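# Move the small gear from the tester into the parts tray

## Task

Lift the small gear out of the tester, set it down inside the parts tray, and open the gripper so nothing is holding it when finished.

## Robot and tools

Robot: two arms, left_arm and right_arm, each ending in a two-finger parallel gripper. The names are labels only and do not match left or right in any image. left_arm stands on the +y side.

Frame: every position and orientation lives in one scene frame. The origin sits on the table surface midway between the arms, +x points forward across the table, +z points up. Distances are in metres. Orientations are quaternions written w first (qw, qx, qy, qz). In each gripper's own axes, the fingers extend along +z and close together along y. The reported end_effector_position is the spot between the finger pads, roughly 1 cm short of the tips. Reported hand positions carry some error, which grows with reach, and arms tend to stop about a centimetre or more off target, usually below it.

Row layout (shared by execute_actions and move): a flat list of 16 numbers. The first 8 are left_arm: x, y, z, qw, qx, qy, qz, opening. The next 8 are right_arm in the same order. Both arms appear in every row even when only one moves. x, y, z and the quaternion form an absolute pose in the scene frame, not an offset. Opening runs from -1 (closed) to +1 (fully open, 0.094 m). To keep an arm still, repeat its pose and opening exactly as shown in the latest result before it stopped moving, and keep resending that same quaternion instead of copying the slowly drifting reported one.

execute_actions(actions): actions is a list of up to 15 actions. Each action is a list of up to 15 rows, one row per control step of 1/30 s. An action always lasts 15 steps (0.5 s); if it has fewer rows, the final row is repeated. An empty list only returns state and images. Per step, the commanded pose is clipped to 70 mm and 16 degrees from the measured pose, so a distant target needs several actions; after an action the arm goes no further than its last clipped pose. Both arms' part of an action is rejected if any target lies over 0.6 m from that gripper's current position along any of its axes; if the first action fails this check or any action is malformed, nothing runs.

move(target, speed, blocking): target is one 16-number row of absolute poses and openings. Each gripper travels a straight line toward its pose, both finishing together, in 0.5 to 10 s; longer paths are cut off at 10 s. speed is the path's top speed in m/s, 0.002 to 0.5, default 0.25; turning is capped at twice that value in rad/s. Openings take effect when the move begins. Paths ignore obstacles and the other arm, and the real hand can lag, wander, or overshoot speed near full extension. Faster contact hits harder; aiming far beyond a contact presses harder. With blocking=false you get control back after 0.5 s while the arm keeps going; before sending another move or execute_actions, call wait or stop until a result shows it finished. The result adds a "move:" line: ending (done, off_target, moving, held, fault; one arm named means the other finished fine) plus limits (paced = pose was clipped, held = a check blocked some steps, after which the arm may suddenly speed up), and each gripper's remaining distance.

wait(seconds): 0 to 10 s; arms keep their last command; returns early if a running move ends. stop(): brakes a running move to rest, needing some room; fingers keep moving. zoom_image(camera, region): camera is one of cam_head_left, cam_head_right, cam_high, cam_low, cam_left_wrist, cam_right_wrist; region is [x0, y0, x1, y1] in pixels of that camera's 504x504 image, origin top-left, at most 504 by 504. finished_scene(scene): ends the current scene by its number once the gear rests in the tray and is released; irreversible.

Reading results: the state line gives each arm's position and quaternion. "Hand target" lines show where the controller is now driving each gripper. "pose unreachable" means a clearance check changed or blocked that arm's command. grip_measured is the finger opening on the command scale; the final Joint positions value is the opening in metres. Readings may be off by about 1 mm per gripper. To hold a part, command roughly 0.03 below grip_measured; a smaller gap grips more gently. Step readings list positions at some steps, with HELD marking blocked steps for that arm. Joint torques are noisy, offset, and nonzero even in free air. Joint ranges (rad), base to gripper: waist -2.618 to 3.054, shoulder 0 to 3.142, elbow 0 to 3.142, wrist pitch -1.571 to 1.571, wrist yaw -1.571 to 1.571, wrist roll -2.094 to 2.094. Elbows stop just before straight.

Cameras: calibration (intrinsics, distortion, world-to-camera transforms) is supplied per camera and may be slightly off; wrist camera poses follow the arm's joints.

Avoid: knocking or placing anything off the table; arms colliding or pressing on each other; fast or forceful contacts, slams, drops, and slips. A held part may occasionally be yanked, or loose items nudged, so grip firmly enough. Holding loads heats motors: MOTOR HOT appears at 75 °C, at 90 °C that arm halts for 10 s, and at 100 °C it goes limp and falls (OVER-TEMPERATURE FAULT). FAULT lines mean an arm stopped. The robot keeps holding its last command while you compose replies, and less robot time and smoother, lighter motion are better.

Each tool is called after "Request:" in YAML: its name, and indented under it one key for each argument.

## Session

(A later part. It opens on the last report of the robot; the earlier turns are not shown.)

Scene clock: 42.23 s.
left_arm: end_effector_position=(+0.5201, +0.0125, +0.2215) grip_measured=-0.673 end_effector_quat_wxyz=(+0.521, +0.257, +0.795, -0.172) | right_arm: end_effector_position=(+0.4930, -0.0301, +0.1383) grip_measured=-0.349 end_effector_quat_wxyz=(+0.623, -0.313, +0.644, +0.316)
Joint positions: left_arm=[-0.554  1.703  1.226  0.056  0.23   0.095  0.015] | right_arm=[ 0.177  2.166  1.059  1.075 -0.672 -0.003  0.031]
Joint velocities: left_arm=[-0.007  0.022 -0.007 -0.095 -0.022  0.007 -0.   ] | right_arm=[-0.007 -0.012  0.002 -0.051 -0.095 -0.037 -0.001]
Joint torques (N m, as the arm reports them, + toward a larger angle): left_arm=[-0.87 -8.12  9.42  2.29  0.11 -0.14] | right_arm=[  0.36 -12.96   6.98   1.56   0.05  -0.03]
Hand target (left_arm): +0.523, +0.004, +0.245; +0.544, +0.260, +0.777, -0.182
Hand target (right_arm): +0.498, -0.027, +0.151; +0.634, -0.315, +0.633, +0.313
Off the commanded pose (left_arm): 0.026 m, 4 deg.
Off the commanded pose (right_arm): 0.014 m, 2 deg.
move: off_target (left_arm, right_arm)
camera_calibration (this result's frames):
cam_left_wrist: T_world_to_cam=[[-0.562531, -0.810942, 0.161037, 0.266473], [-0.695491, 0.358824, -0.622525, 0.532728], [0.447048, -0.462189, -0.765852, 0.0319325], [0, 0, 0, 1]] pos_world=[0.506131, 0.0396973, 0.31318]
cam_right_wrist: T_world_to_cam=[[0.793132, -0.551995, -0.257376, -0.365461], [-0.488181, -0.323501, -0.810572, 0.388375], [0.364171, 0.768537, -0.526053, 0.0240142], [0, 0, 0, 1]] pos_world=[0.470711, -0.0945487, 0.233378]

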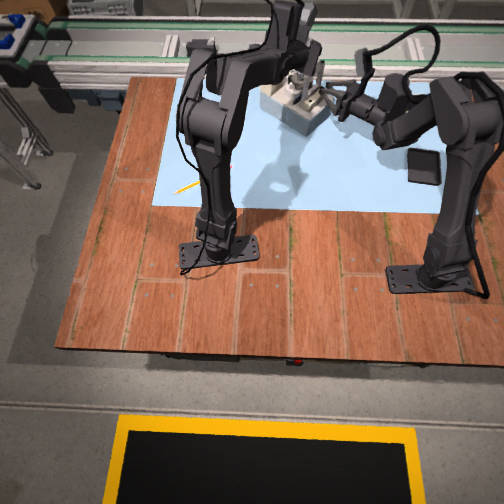

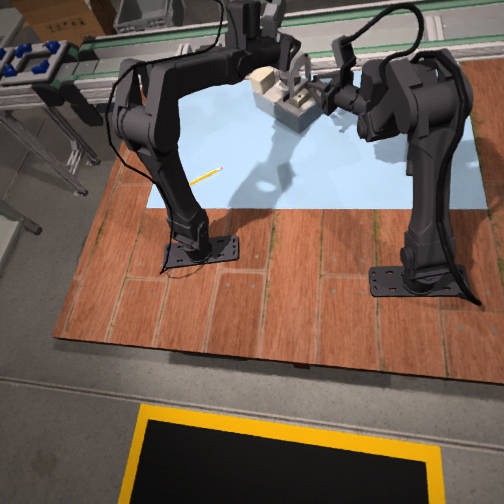

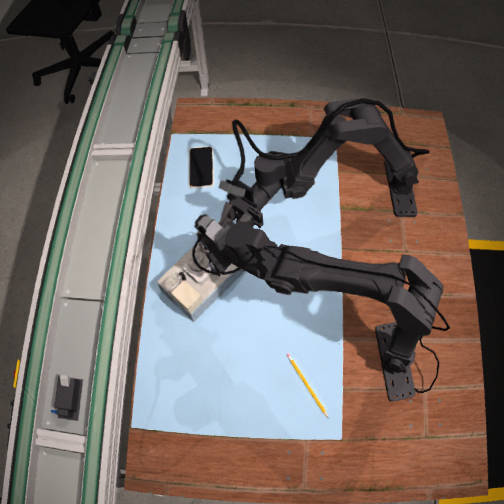

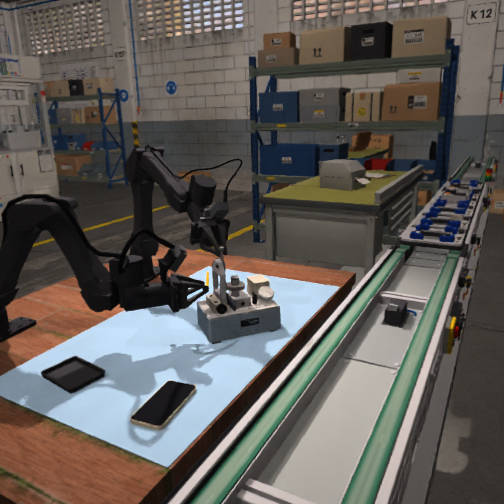

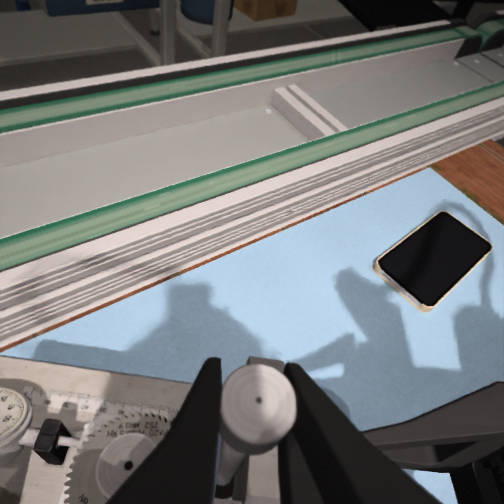

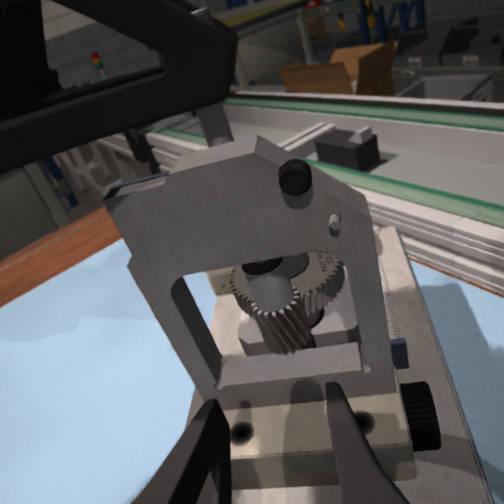

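Request:
move:
  target: [0.524,0.003,0.245,0.544,0.26,0.777,-0.182,-0.71,0.525,0.011,0.157,0.6336,-0.314,0.6336,0.314,-0.4]
  speed: 0.05

Request:
zoom_image:
  camera: "cam_low"
  region: [150, 210, 280, 340]

Scene clock: 48.50 s.
left_arm: end_effector_position=(+0.5202, +0.0126, +0.2215) grip_measured=-0.694 end_effector_quat_wxyz=(+0.521, +0.257, +0.795, -0.172) | right_arm: end_effector_position=(+0.5207, +0.0055, +0.1430) grip_measured=-0.399 end_effector_quat_wxyz=(+0.623, -0.313, +0.644, +0.315)
Joint positions: left_arm=[-0.554  1.703  1.226  0.056  0.229  0.095  0.014] | right_arm=[ 0.241  2.248  1.244  0.973 -0.606 -0.003  0.028]
Joint velocities: left_arm=[-0.007 -0.027  0.002  0.007 -0.022 -0.022 -0.   ] | right_arm=[-0.012  0.012 -0.007  0.022  0.022 -0.051 -0.002]
Joint torques (N m, as the arm reports them, + toward a larger angle): left_arm=[-1.   -8.08  9.3   2.3   0.11 -0.12] | right_arm=[  0.28 -14.06   7.46   1.61   0.06  -0.02]
Hand target (left_arm): +0.523, +0.003, +0.245; +0.544, +0.260, +0.777, -0.182
Hand target (right_arm): +0.525, +0.010, +0.157; +0.634, -0.314, +0.634, +0.314
Off the commanded pose (left_arm): 0.026 m, 4 deg.
Off the commanded pose (right_arm): 0.016 m, 2 deg.
move: off_target (left_arm, right_arm)
camera_calibration (this result's frames):
cam_left_wrist: T_world_to_cam=[[-0.562257, -0.811161, 0.160887, 0.266435], [-0.69558, 0.358672, -0.622514, 0.532776], [0.447253, -0.461923, -0.765893, 0.0318357], [0, 0, 0, 1]] pos_world=[0.506154, 0.0397353, 0.313177]
cam_right_wrist: T_world_to_cam=[[0.79243, -0.553934, -0.255364, -0.366414], [-0.487729, -0.324016, -0.810638, 0.417002], [0.366298, 0.766923, -0.52693, -0.0118573], [0, 0, 0, 1]] pos_world=[0.498085, -0.0587604, 0.238221]

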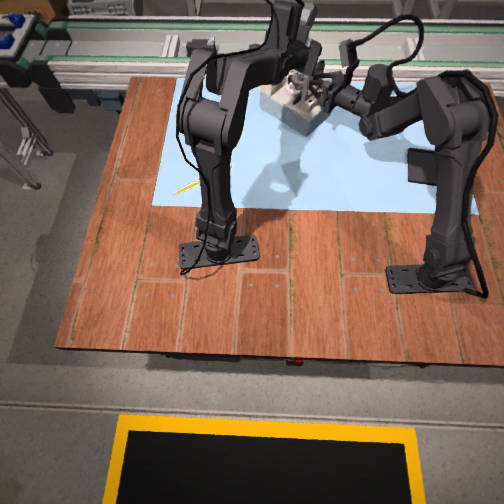

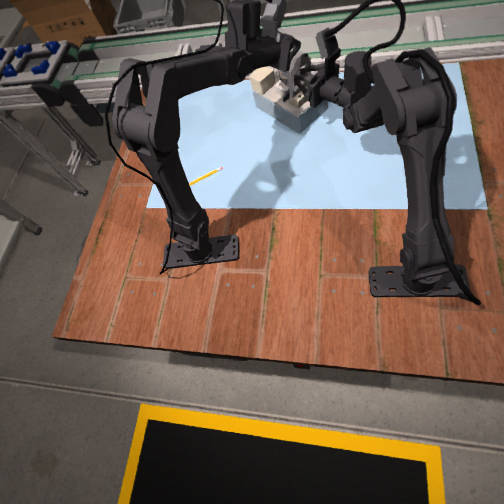

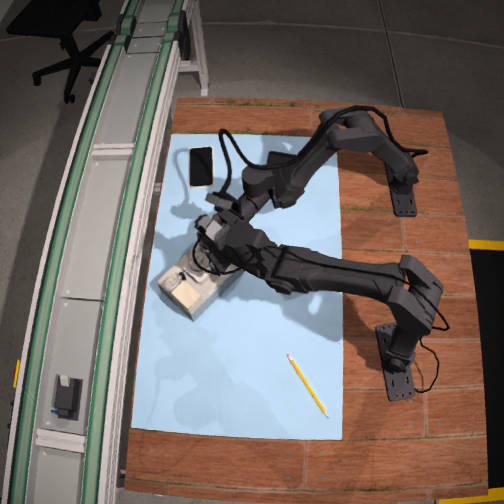

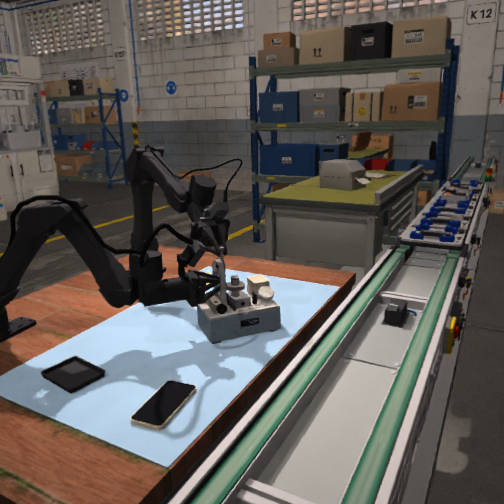

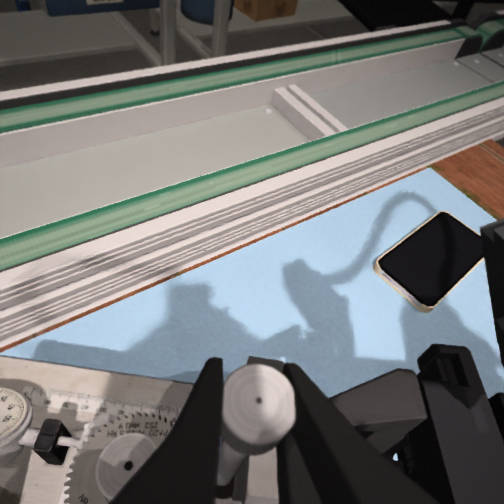

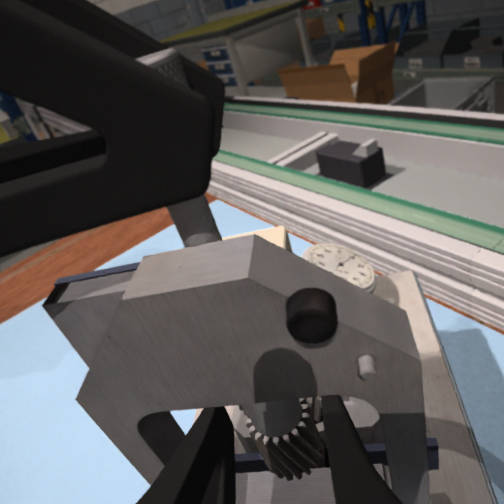

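Region (150, 210, 280, 340) of cam_low's 504x504 image, scaled by 3.877, with more detail than that image has.

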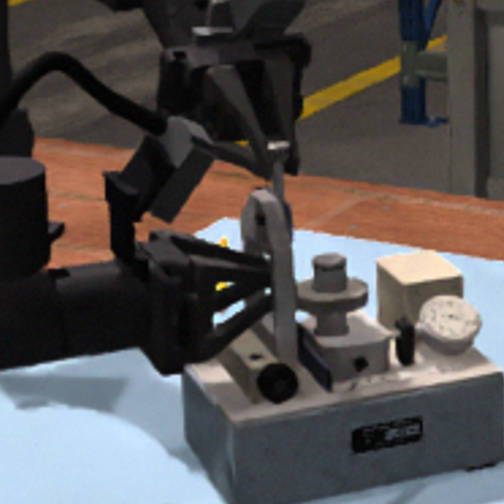

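Close on the gear.

Request:
move:
  target: [0.524,0.003,0.245,0.544,0.26,0.777,-0.182,-0.73,0.525,0.011,0.157,0.6336,-0.314,0.6336,0.314,-0.75]
  speed: 0.05

Request:
move:
  target: [0.524,0.003,0.27,0.544,0.26,0.777,-0.182,-0.73,0.525,0.011,0.157,0.6336,-0.314,0.6336,0.314,-0.75]
  speed: 0.03

Scene clock: 52.03 s.
left_arm: end_effector_position=(+0.5202, +0.0126, +0.2215) grip_measured=-0.703 end_effector_quat_wxyz=(+0.521, +0.257, +0.796, -0.172) | right_arm: end_effector_position=(+0.5209, +0.0053, +0.1411) grip_measured=-0.652 end_effector_quat_wxyz=(+0.621, -0.312, +0.646, +0.315)
Joint positions: left_arm=[-0.554  1.703  1.226  0.056  0.229  0.095  0.014] | right_arm=[ 0.241  2.25   1.244  0.969 -0.605 -0.002  0.016]
Joint velocities: left_arm=[-0.002  0.012 -0.007 -0.051  0.022 -0.051 -0.001] | right_arm=[ 0.002  0.002  0.012 -0.051 -0.037  0.051 -0.   ]
Joint torques (N m, as the arm reports them, + toward a larger angle): left_arm=[-0.88 -7.88  9.53  2.31  0.15 -0.12] | right_arm=[  0.64 -14.35   7.32   1.59   0.08  -0.01]
Hand target (left_arm): +0.523, +0.004, +0.245; +0.544, +0.260, +0.777, -0.182
Hand target (right_arm): +0.524, +0.011, +0.157; +0.634, -0.314, +0.634, +0.314
Off the commanded pose (left_arm): 0.026 m, 4 deg.
Off the commanded pose (right_arm): 0.017 m, 2 deg.
move: off_target (left_arm, right_arm)
camera_calibration (this result's frames):
cam_left_wrist: T_world_to_cam=[[-0.561828, -0.81142, 0.161083, 0.266239], [-0.695852, 0.358238, -0.62246, 0.532913], [0.44737, -0.461805, -0.765896, 0.0317783], [0, 0, 0, 1]] pos_world=[0.506192, 0.0397972, 0.313169]
cam_right_wrist: T_world_to_cam=[[0.790105, -0.555558, -0.259016, -0.365438], [-0.492862, -0.324548, -0.807314, 0.417723], [0.364446, 0.765522, -0.53024, -0.011386], [0, 0, 0, 1]] pos_world=[0.498764, -0.0587347, 0.236542]

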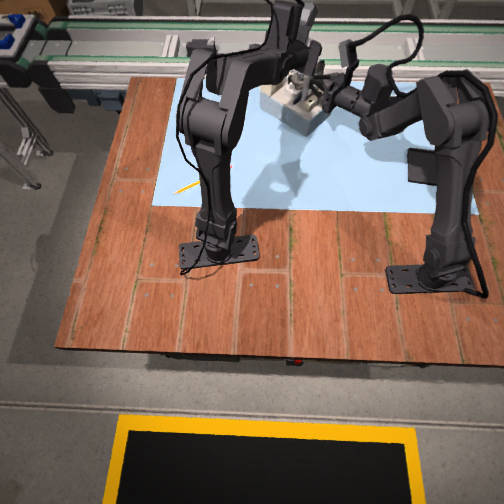

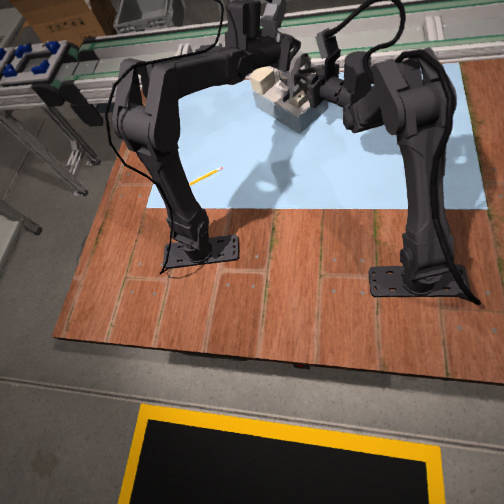

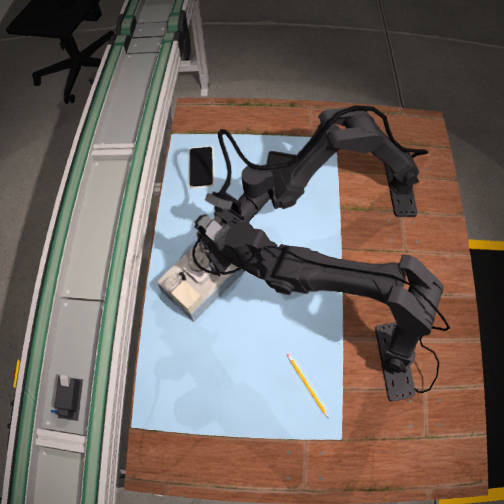

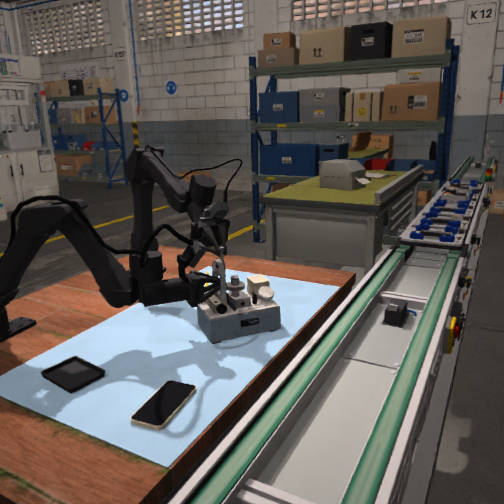

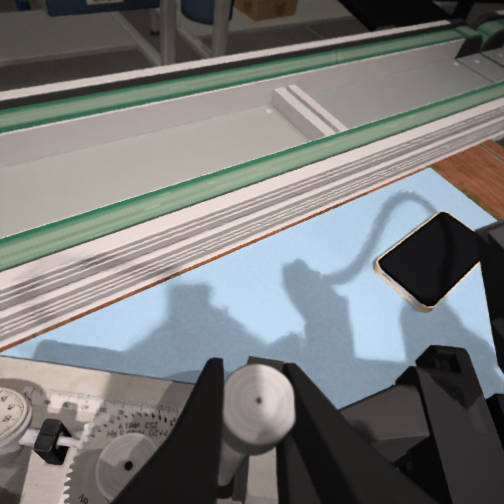

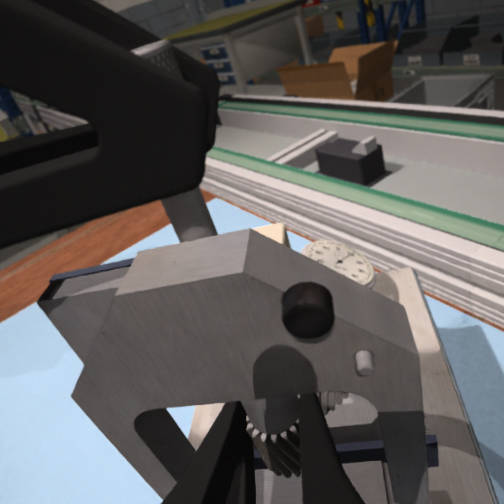

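Scene clock: 53.90 s.
left_arm: end_effector_position=(+0.5197, +0.0129, +0.2231) grip_measured=-0.703 end_effector_quat_wxyz=(+0.498, +0.258, +0.810, -0.170) | right_arm: end_effector_position=(+0.5209, +0.0053, +0.1411) grip_measured=-0.652 end_effector_quat_wxyz=(+0.621, -0.312, +0.646, +0.315)
Joint positions: left_arm=[-0.554  1.712  1.292 -0.055  0.229  0.095  0.014] | right_arm=[ 0.241  2.25   1.244  0.969 -0.605 -0.002  0.016]
Joint velocities: left_arm=[-0.002 -0.007  0.012  0.022  0.037 -0.022  0.001] | right_arm=[ 0.017  0.017 -0.007  0.066  0.007 -0.022 -0.001]
Joint torques (N m, as the arm reports them, + toward a larger angle): left_arm=[ -1.   -10.24  10.55   2.4    0.13  -0.07] | right_arm=[  0.64 -14.35   7.32   1.59   0.08  -0.01]
Hand target (left_arm): +0.521, +0.004, +0.270; +0.544, +0.260, +0.777, -0.182
Hand target (right_arm): +0.524, +0.011, +0.157; +0.634, -0.314, +0.634, +0.314
Off the commanded pose (left_arm): 0.048 m, 7 deg.
Off the commanded pose (right_arm): 0.017 m, 2 deg.
move: off_target (left_arm, right_arm)
camera_calibration (this result's frames):
cam_left_wrist: T_world_to_cam=[[-0.553046, -0.815049, 0.172728, 0.258818], [-0.726571, 0.370364, -0.578727, 0.539482], [0.407719, -0.445562, -0.797019, 0.0606383], [0, 0, 0, 1]] pos_world=[0.510387, 0.0381629, 0.315838]
cam_right_wrist: T_world_to_cam=[[0.790105, -0.555558, -0.259016, -0.365438], [-0.492862, -0.324548, -0.807314, 0.417723], [0.364446, 0.765522, -0.53024, -0.011386], [0, 0, 0, 1]] pos_world=[0.498764, -0.0587347, 0.236542]

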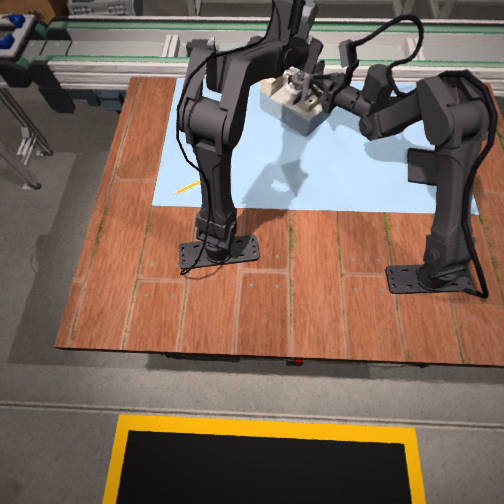

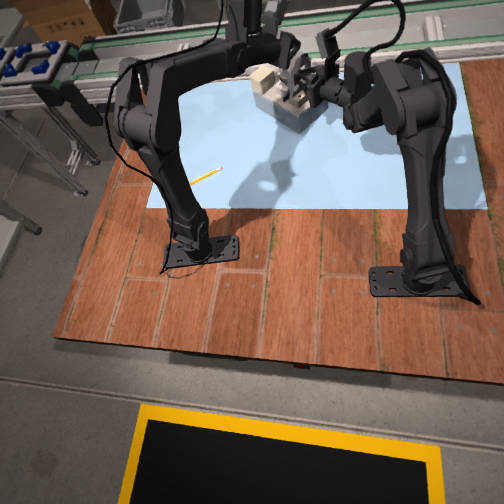

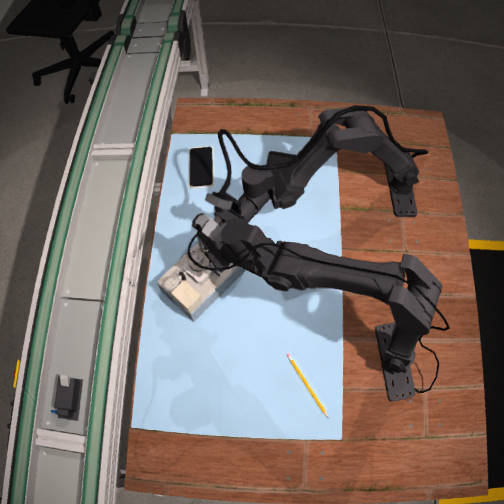

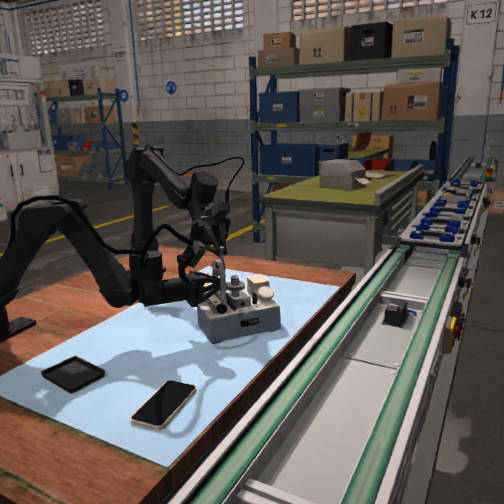

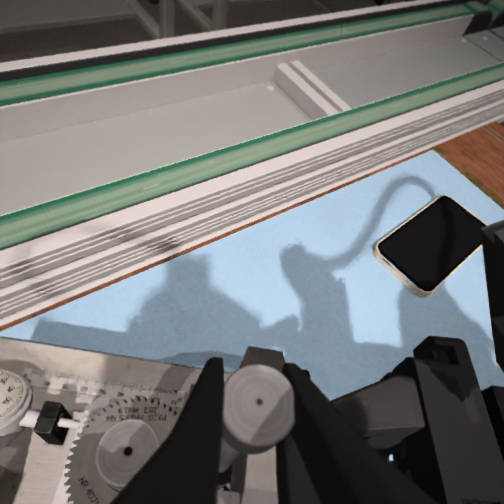

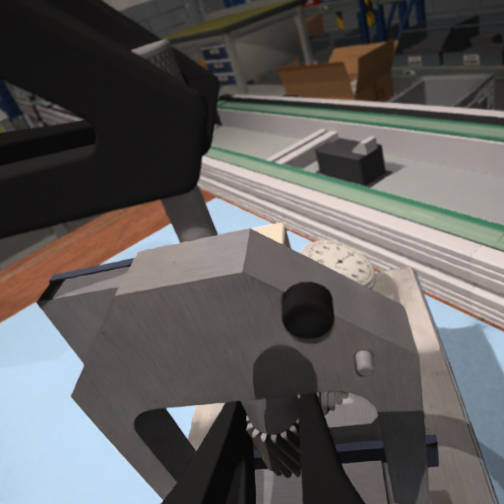

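Only ~4 N so far; pull harder.

Request:
move:
  target: [0.524,0.008,0.31,0.544,0.26,0.777,-0.182,-0.74,0.525,0.011,0.157,0.6336,-0.314,0.6336,0.314,-0.7]
  speed: 0.04

Scene clock: 57.43 s.
left_arm: end_effector_position=(+0.5190, +0.0133, +0.2392) grip_measured=-0.703 end_effector_quat_wxyz=(+0.475, +0.260, +0.824, -0.167) | right_arm: end_effector_position=(+0.5209, +0.0053, +0.1411) grip_measured=-0.652 end_effector_quat_wxyz=(+0.621, -0.312, +0.646, +0.315)
Joint positions: left_arm=[-0.554  1.721  1.414 -0.225  0.228  0.099  0.014] | right_arm=[ 0.241  2.25   1.244  0.969 -0.605 -0.002  0.016]
Joint velocities: left_arm=[-0.007 -0.012 -0.012 -0.066 -0.037 -0.037 -0.001] | right_arm=[-0.017 -0.017  0.032  0.022  0.037 -0.051 -0.   ]
Joint torques (N m, as the arm reports them, + toward a larger angle): left_arm=[  0.11 -12.09  11.61   2.55   0.24  -0.05] | right_arm=[  0.64 -14.35   7.32   1.59   0.08  -0.01]
Hand target (left_arm): +0.519, +0.010, +0.309; +0.544, +0.260, +0.777, -0.181
Hand target (right_arm): +0.524, +0.011, +0.157; +0.634, -0.314, +0.634, +0.314
Off the commanded pose (left_arm): 0.071 m, 10 deg.
Off the commanded pose (right_arm): 0.017 m, 2 deg.
move: off_target (left_arm, right_arm)
camera_calibration (this result's frames):
cam_left_wrist: T_world_to_cam=[[-0.545337, -0.818601, 0.180277, 0.25022], [-0.753707, 0.384769, -0.532802, 0.551012], [0.366787, -0.426433, -0.826814, 0.102108], [0, 0, 0, 1]] pos_world=[0.514304, 0.0363606, 0.332896]
cam_right_wrist: T_world_to_cam=[[0.790105, -0.555558, -0.259016, -0.365438], [-0.492862, -0.324548, -0.807314, 0.417723], [0.364446, 0.765522, -0.53024, -0.011386], [0, 0, 0, 1]] pos_world=[0.498764, -0.0587347, 0.236542]

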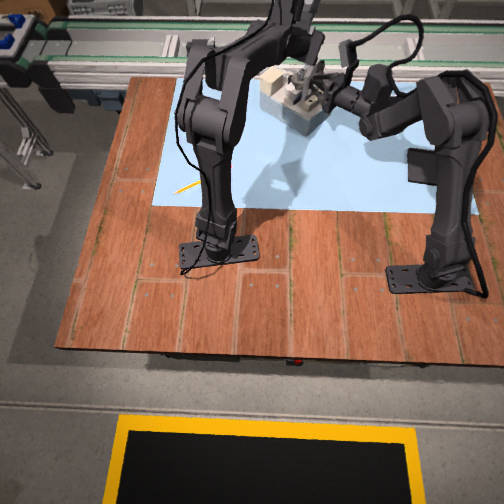

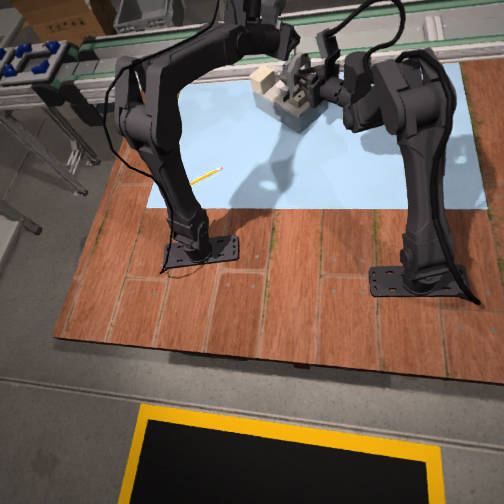

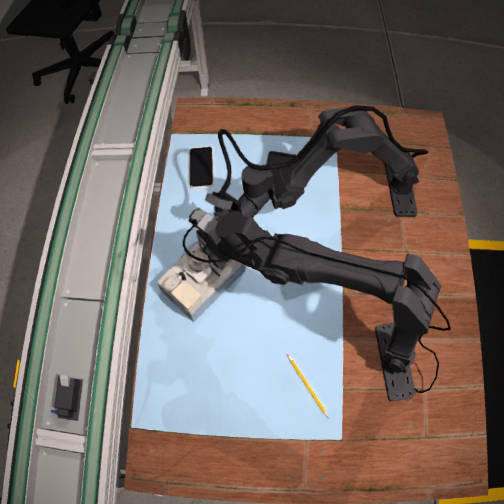

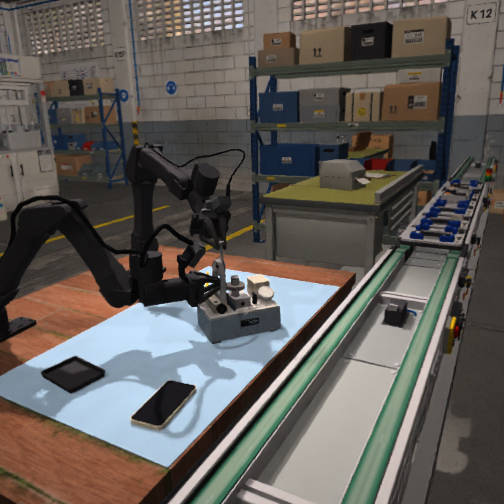

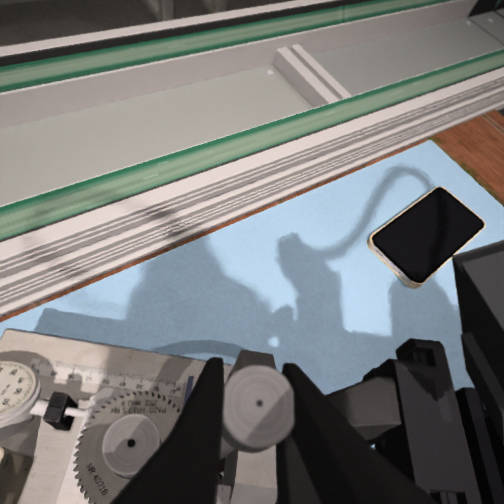

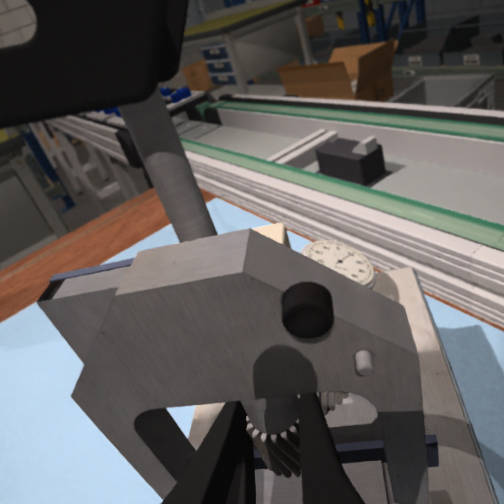

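Request:
execute_actions:
  actions:
    - [[0.524,0.008,0.31,0.544,0.26,0.777,-0.182,-0.74,0.525,0.011,0.162,0.6336,-0.314,0.6336,0.314,-0.7]]
    - [[0.524,0.008,0.31,0.544,0.26,0.777,-0.182,-0.74,0.525,0.011,0.168,0.6336,-0.314,0.6336,0.314,-0.7]]

Scene clock: 60.10 s.
left_arm: end_effector_position=(+0.5190, +0.0133, +0.2394) grip_measured=-0.703 end_effector_quat_wxyz=(+0.475, +0.260, +0.824, -0.167) | right_arm: end_effector_position=(+0.5208, +0.0052, +0.1411) grip_measured=-0.652 end_effector_quat_wxyz=(+0.619, -0.312, +0.649, +0.315)
Joint positions: left_arm=[-0.554  1.721  1.414 -0.225  0.228  0.099  0.014] | right_arm=[ 0.241  2.246  1.244  0.958 -0.604 -0.002  0.016]
Joint velocities: left_arm=[ 0.012 -0.012 -0.002  0.007 -0.007 -0.007 -0.001] | right_arm=[-0.002 -0.002 -0.017 -0.007 -0.051 -0.037 -0.001]
Joint torques (N m, as the arm reports them, + toward a larger angle): left_arm=[ -0.09 -11.78  11.71   2.57   0.22  -0.12] | right_arm=[  0.62 -16.34   7.65   1.4    0.07  -0.01]
Hand target (left_arm): +0.519, +0.010, +0.309; +0.544, +0.260, +0.777, -0.181
Hand target (right_arm): +0.524, +0.010, +0.168; +0.634, -0.314, +0.633, +0.314
Off the commanded pose (left_arm): 0.071 m, 10 deg.
Off the commanded pose (right_arm): 0.028 m, 2 deg.
Step readings (end_effector_position; steps 1 to 15: 1st action; 16 to 30: 2nd action):
0: left_arm (+0.5190, +0.0133, +0.2394) | right_arm (+0.5209, +0.0053, +0.1411)
1: left_arm (+0.5190, +0.0133, +0.2394) | right_arm (+0.5209, +0.0053, +0.1411)
2: left_arm (+0.5190, +0.0133, +0.2394) | right_arm (+0.5209, +0.0053, +0.1411)
4: left_arm (+0.5190, +0.0133, +0.2394) | right_arm (+0.5209, +0.0053, +0.1411)
8: left_arm (+0.5190, +0.0133, +0.2394) | right_arm (+0.5209, +0.0053, +0.1411)
15: left_arm (+0.5190, +0.0133, +0.2394) | right_arm (+0.5209, +0.0053, +0.1411)
16: left_arm (+0.5190, +0.0133, +0.2394) | right_arm (+0.5209, +0.0053, +0.1410)
17: left_arm (+0.5190, +0.0133, +0.2394) | right_arm (+0.5209, +0.0053, +0.1412)
19: left_arm (+0.5190, +0.0133, +0.2394) | right_arm (+0.5208, +0.0053, +0.1411)
23: left_arm (+0.5190, +0.0133, +0.2394) | right_arm (+0.5208, +0.0053, +0.1410)
30: end_effector_position above
camera_calibration (this result's frames):
cam_left_wrist: T_world_to_cam=[[-0.545401, -0.818575, 0.1802, 0.25025], [-0.753518, 0.384694, -0.533124, 0.551131], [0.36708, -0.42655, -0.826624, 0.102031], [0, 0, 0, 1]] pos_world=[0.51432, 0.0363539, 0.333067]
cam_right_wrist: T_world_to_cam=[[0.78819, -0.556417, -0.262976, -0.36384], [-0.498241, -0.326082, -0.803385, 0.419856], [0.361265, 0.764245, -0.534244, -0.0090505], [0, 0, 0, 1]] pos_world=[0.499234, -0.0586228, 0.236789]

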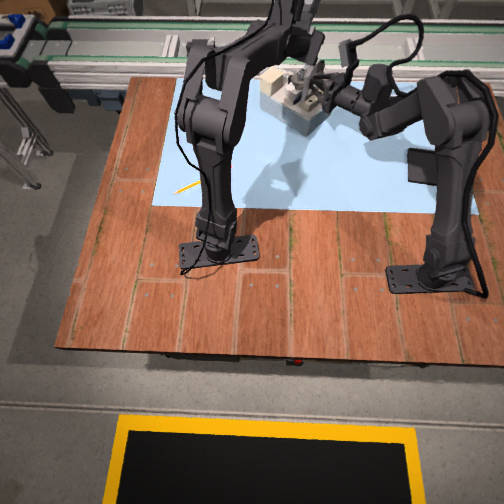

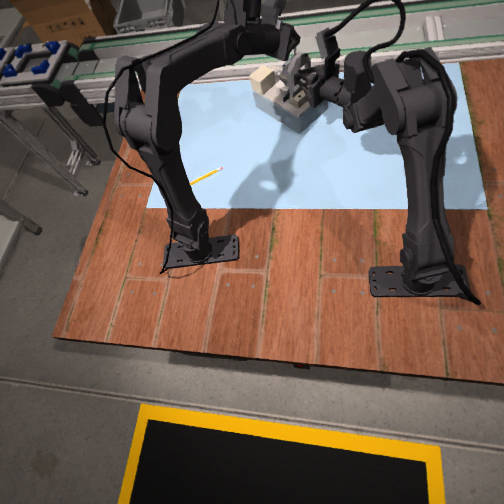

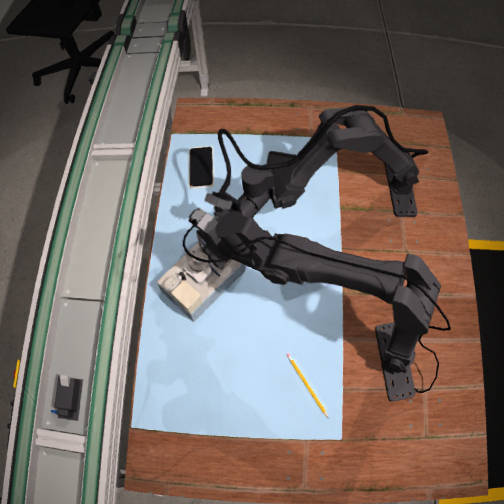

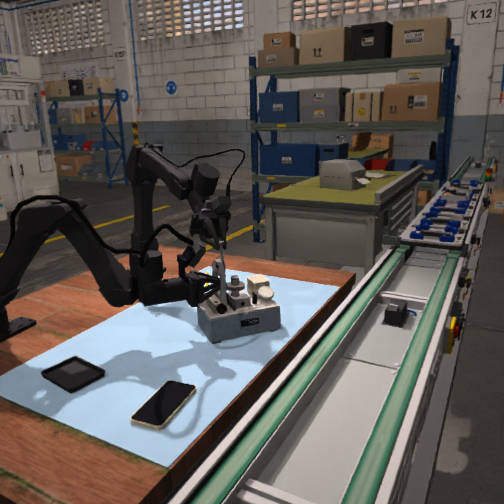

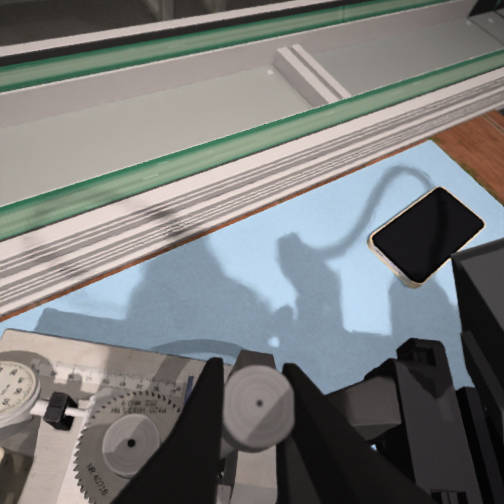

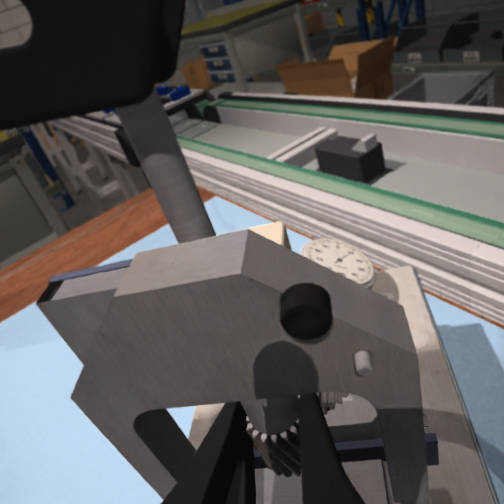

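Request:
execute_actions:
  actions:
    - [[0.524,0.008,0.31,0.544,0.26,0.777,-0.182,-0.74,0.522,0.007,0.174,0.6336,-0.314,0.6336,0.314,-0.7]]
    - [[0.524,0.008,0.31,0.544,0.26,0.777,-0.182,-0.74,0.522,0.007,0.18,0.6336,-0.314,0.6336,0.314,-0.7]]

Scene clock: 62.47 s.
left_arm: end_effector_position=(+0.5190, +0.0133, +0.2394) grip_measured=-0.703 end_effector_quat_wxyz=(+0.475, +0.260, +0.824, -0.167) | right_arm: end_effector_position=(+0.5194, +0.0047, +0.1467) grip_measured=-0.652 end_effector_quat_wxyz=(+0.609, -0.310, +0.658, +0.316)
Joint positions: left_arm=[-0.554  1.721  1.414 -0.225  0.228  0.099  0.014] | right_arm=[ 0.241  2.213  1.244  0.899 -0.603 -0.002  0.016]
Joint velocities: left_arm=[ 0.002 -0.002 -0.007  0.022  0.007  0.007 -0.   ] | right_arm=[ 0.012  0.002 -0.012 -0.007 -0.051 -0.051 -0.002]
Joint torques (N m, as the arm reports them, + toward a larger angle): left_arm=[ -0.06 -11.88  11.58   2.57   0.24  -0.1 ] | right_arm=[  0.17 -16.79   7.02   1.73  -0.01  -0.01]
Hand target (left_arm): +0.519, +0.010, +0.309; +0.544, +0.260, +0.777, -0.181
Hand target (right_arm): +0.521, +0.007, +0.180; +0.634, -0.314, +0.634, +0.314
Off the commanded pose (left_arm): 0.071 m, 10 deg.
Off the commanded pose (right_arm): 0.033 m, 4 deg.
Step readings (end_effector_position; steps 1 to 15: 1st action; 16 to 30: 2nd action):
0: left_arm (+0.5190, +0.0133, +0.2394) | right_arm (+0.5208, +0.0052, +0.1411)
1: left_arm (+0.5190, +0.0133, +0.2394) | right_arm (+0.5207, +0.0052, +0.1419)
2: left_arm (+0.5190, +0.0133, +0.2394) | right_arm (+0.5206, +0.0051, +0.1424)
4: left_arm (+0.5190, +0.0133, +0.2394) | right_arm (+0.5203, +0.0050, +0.1442)
8: left_arm (+0.5190, +0.0133, +0.2394) | right_arm (+0.5201, +0.0050, +0.1443)
15: left_arm (+0.5190, +0.0133, +0.2394) | right_arm (+0.5201, +0.0050, +0.1442)
16: left_arm (+0.5190, +0.0133, +0.2394) | right_arm (+0.5200, +0.0049, +0.1446)
17: left_arm (+0.5190, +0.0133, +0.2394) | right_arm (+0.5199, +0.0049, +0.1447)
19: left_arm (+0.5190, +0.0133, +0.2394) | right_arm (+0.5197, +0.0048, +0.1462)
23: left_arm (+0.5190, +0.0133, +0.2394) | right_arm (+0.5195, +0.0047, +0.1480)
30: end_effector_position above
camera_calibration (this result's frames):
cam_left_wrist: T_world_to_cam=[[-0.545401, -0.818575, 0.1802, 0.25025], [-0.753518, 0.384694, -0.533124, 0.551131], [0.36708, -0.42655, -0.826624, 0.102031], [0, 0, 0, 1]] pos_world=[0.51432, 0.0363539, 0.333067]
cam_right_wrist: T_world_to_cam=[[0.780896, -0.559261, -0.278258, -0.355551], [-0.518684, -0.332299, -0.787746, 0.431825], [0.348091, 0.759476, -0.549571, 0.00398505], [0, 0, 0, 1]] pos_world=[0.500242, -0.0583771, 0.243424]

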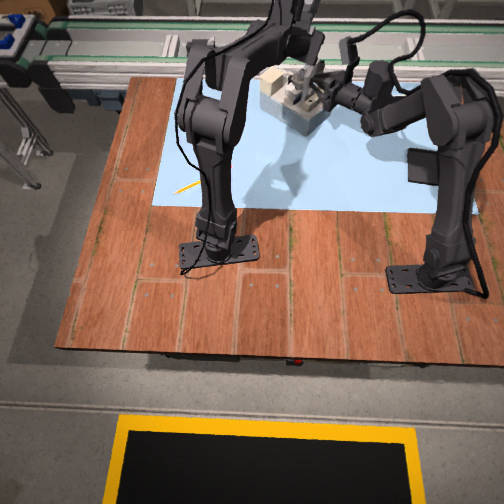

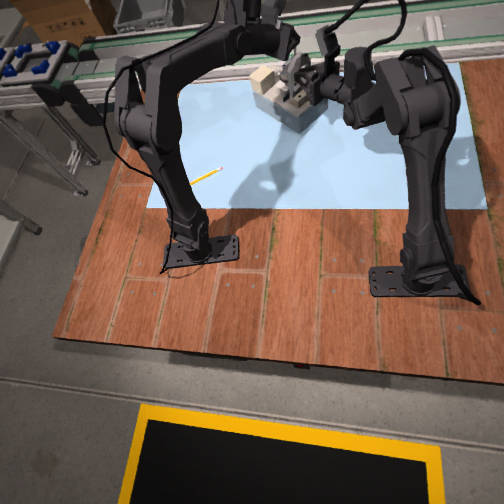

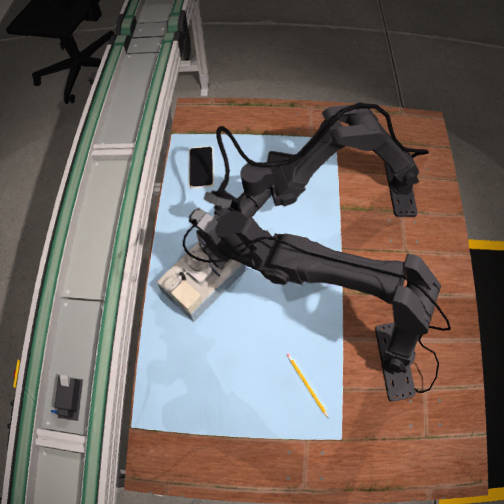

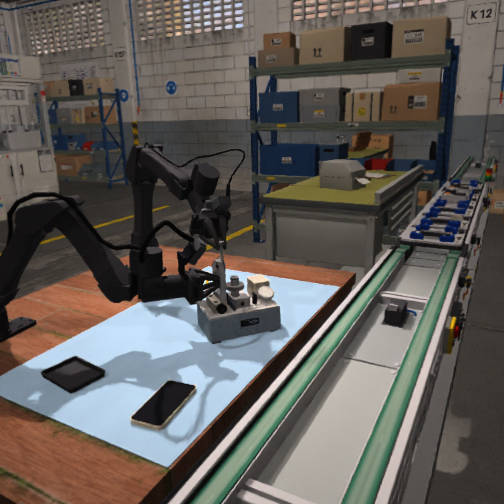

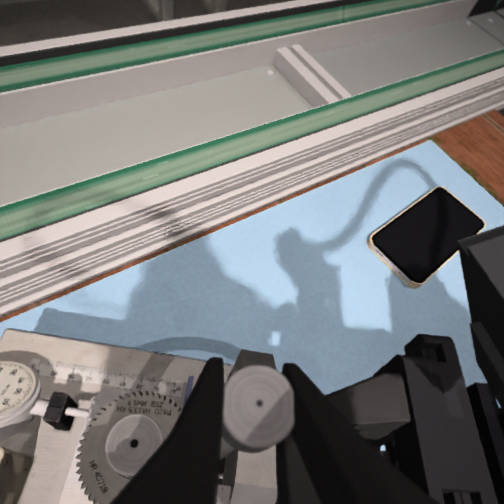

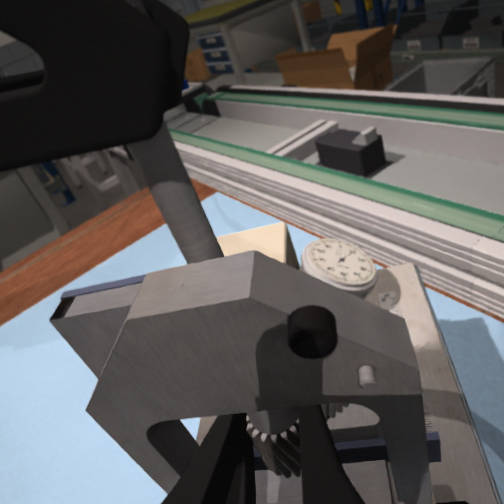

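Up ~6 mm; try pulling back.

Request:
execute_actions:
  actions:
    - [[0.524,0.008,0.31,0.544,0.26,0.777,-0.182,-0.74,0.516,-0.001,0.179,0.6336,-0.314,0.6336,0.314,-0.7]]
    - [[0.524,0.008,0.31,0.544,0.26,0.777,-0.182,-0.74,0.510,-0.009,0.177,0.6336,-0.314,0.6336,0.314,-0.7]]

Scene clock: 65.13 s.
left_arm: end_effector_position=(+0.5190, +0.0133, +0.2394) grip_measured=-0.703 end_effector_quat_wxyz=(+0.475, +0.260, +0.824, -0.167) | right_arm: end_effector_position=(+0.5121, -0.0054, +0.1465) grip_measured=-0.652 end_effector_quat_wxyz=(+0.605, -0.309, +0.662, +0.317)
Joint positions: left_arm=[-0.554  1.721  1.414 -0.225  0.228  0.099  0.014] | right_arm=[ 0.224  2.179  1.194  0.903 -0.619 -0.002  0.016]
Joint velocities: left_arm=[-0.007  0.012  0.002 -0.022  0.007  0.066  0.001] | right_arm=[-0.002 -0.007  0.002  0.022 -0.066  0.051 -0.001]
Joint torques (N m, as the arm reports them, + toward a larger angle): left_arm=[  0.35 -11.96  11.59   2.53   0.26  -0.1 ] | right_arm=[ -0.49 -16.73   4.77   1.96  -0.06  -0.02]
Hand target (left_arm): +0.519, +0.010, +0.309; +0.544, +0.260, +0.777, -0.181
Hand target (right_arm): +0.510, -0.009, +0.176; +0.634, -0.314, +0.634, +0.314
Off the commanded pose (left_arm): 0.071 m, 10 deg.
Off the commanded pose (right_arm): 0.031 m, 5 deg.
Step readings (end_effector_position; steps 1 to 15: 1st action; 16 to 30: 2nd action):
0: left_arm (+0.5190, +0.0133, +0.2394) | right_arm (+0.5194, +0.0047, +0.1464)
1: left_arm (+0.5190, +0.0133, +0.2394) | right_arm (+0.5193, +0.0047, +0.1470)
2: left_arm (+0.5190, +0.0133, +0.2394) | right_arm (+0.5188, +0.0046, +0.1474)
4: left_arm (+0.5190, +0.0133, +0.2394) | right_arm (+0.5180, +0.0044, +0.1494)
8: left_arm (+0.5190, +0.0133, +0.2394) | right_arm (+0.5176, +0.0044, +0.1526)
15: left_arm (+0.5190, +0.0133, +0.2394) | right_arm (+0.5176, +0.0044, +0.1526)
16: left_arm (+0.5190, +0.0133, +0.2394) | right_arm (+0.5169, +0.0035, +0.1521)
17: left_arm (+0.5190, +0.0133, +0.2394) | right_arm (+0.5147, +0.0021, +0.1507)
19: left_arm (+0.5190, +0.0133, +0.2394) | right_arm (+0.5121, -0.0011, +0.1484)
23: left_arm (+0.5190, +0.0133, +0.2394) | right_arm (+0.5122, -0.0053, +0.1461)
30: end_effector_position above
camera_calibration (this result's frames):
cam_left_wrist: T_world_to_cam=[[-0.545401, -0.818575, 0.1802, 0.25025], [-0.753518, 0.384694, -0.533124, 0.551131], [0.36708, -0.42655, -0.826624, 0.102031], [0, 0, 0, 1]] pos_world=[0.51432, 0.0363539, 0.333067]
cam_right_wrist: T_world_to_cam=[[0.776737, -0.561177, -0.285937, -0.352327], [-0.528325, -0.333404, -0.780842, 0.42846], [0.342858, 0.757577, -0.555451, 0.0176455], [0, 0, 0, 1]] pos_world=[0.493981, -0.0682352, 0.243618]

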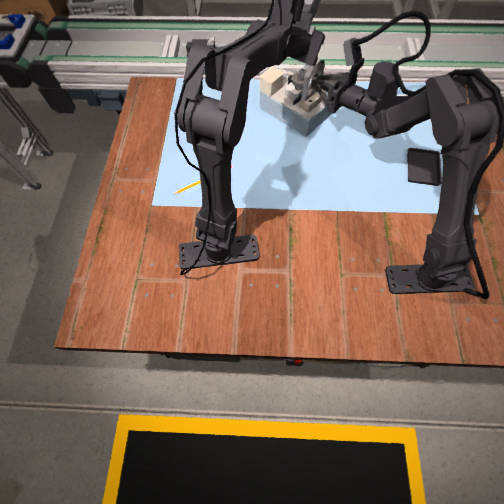

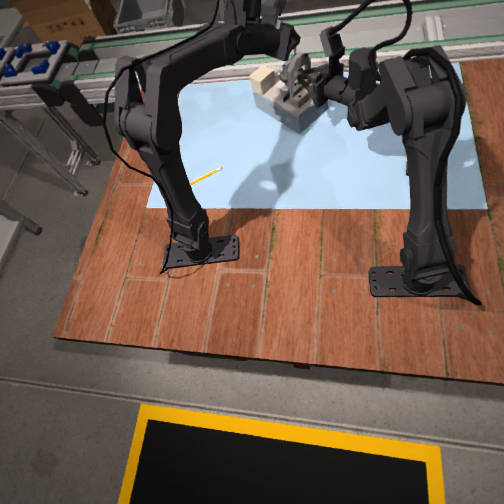

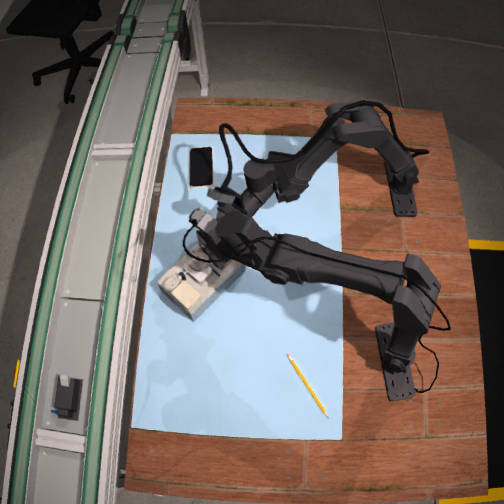

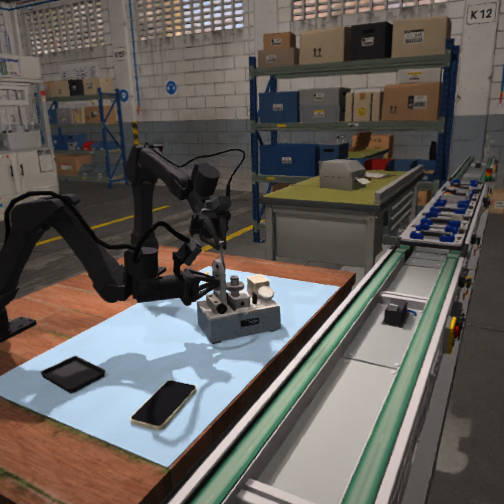

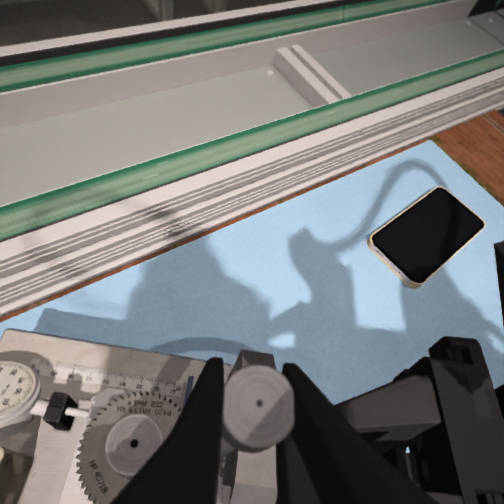

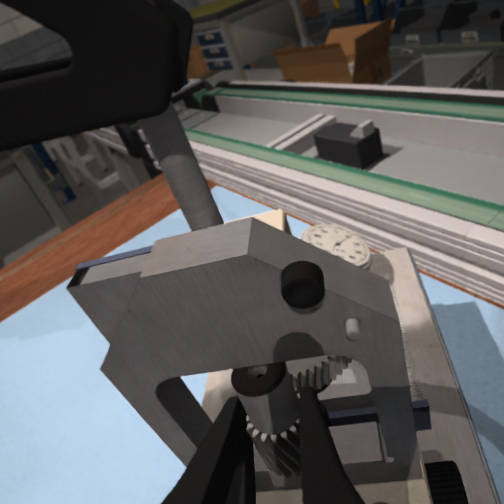

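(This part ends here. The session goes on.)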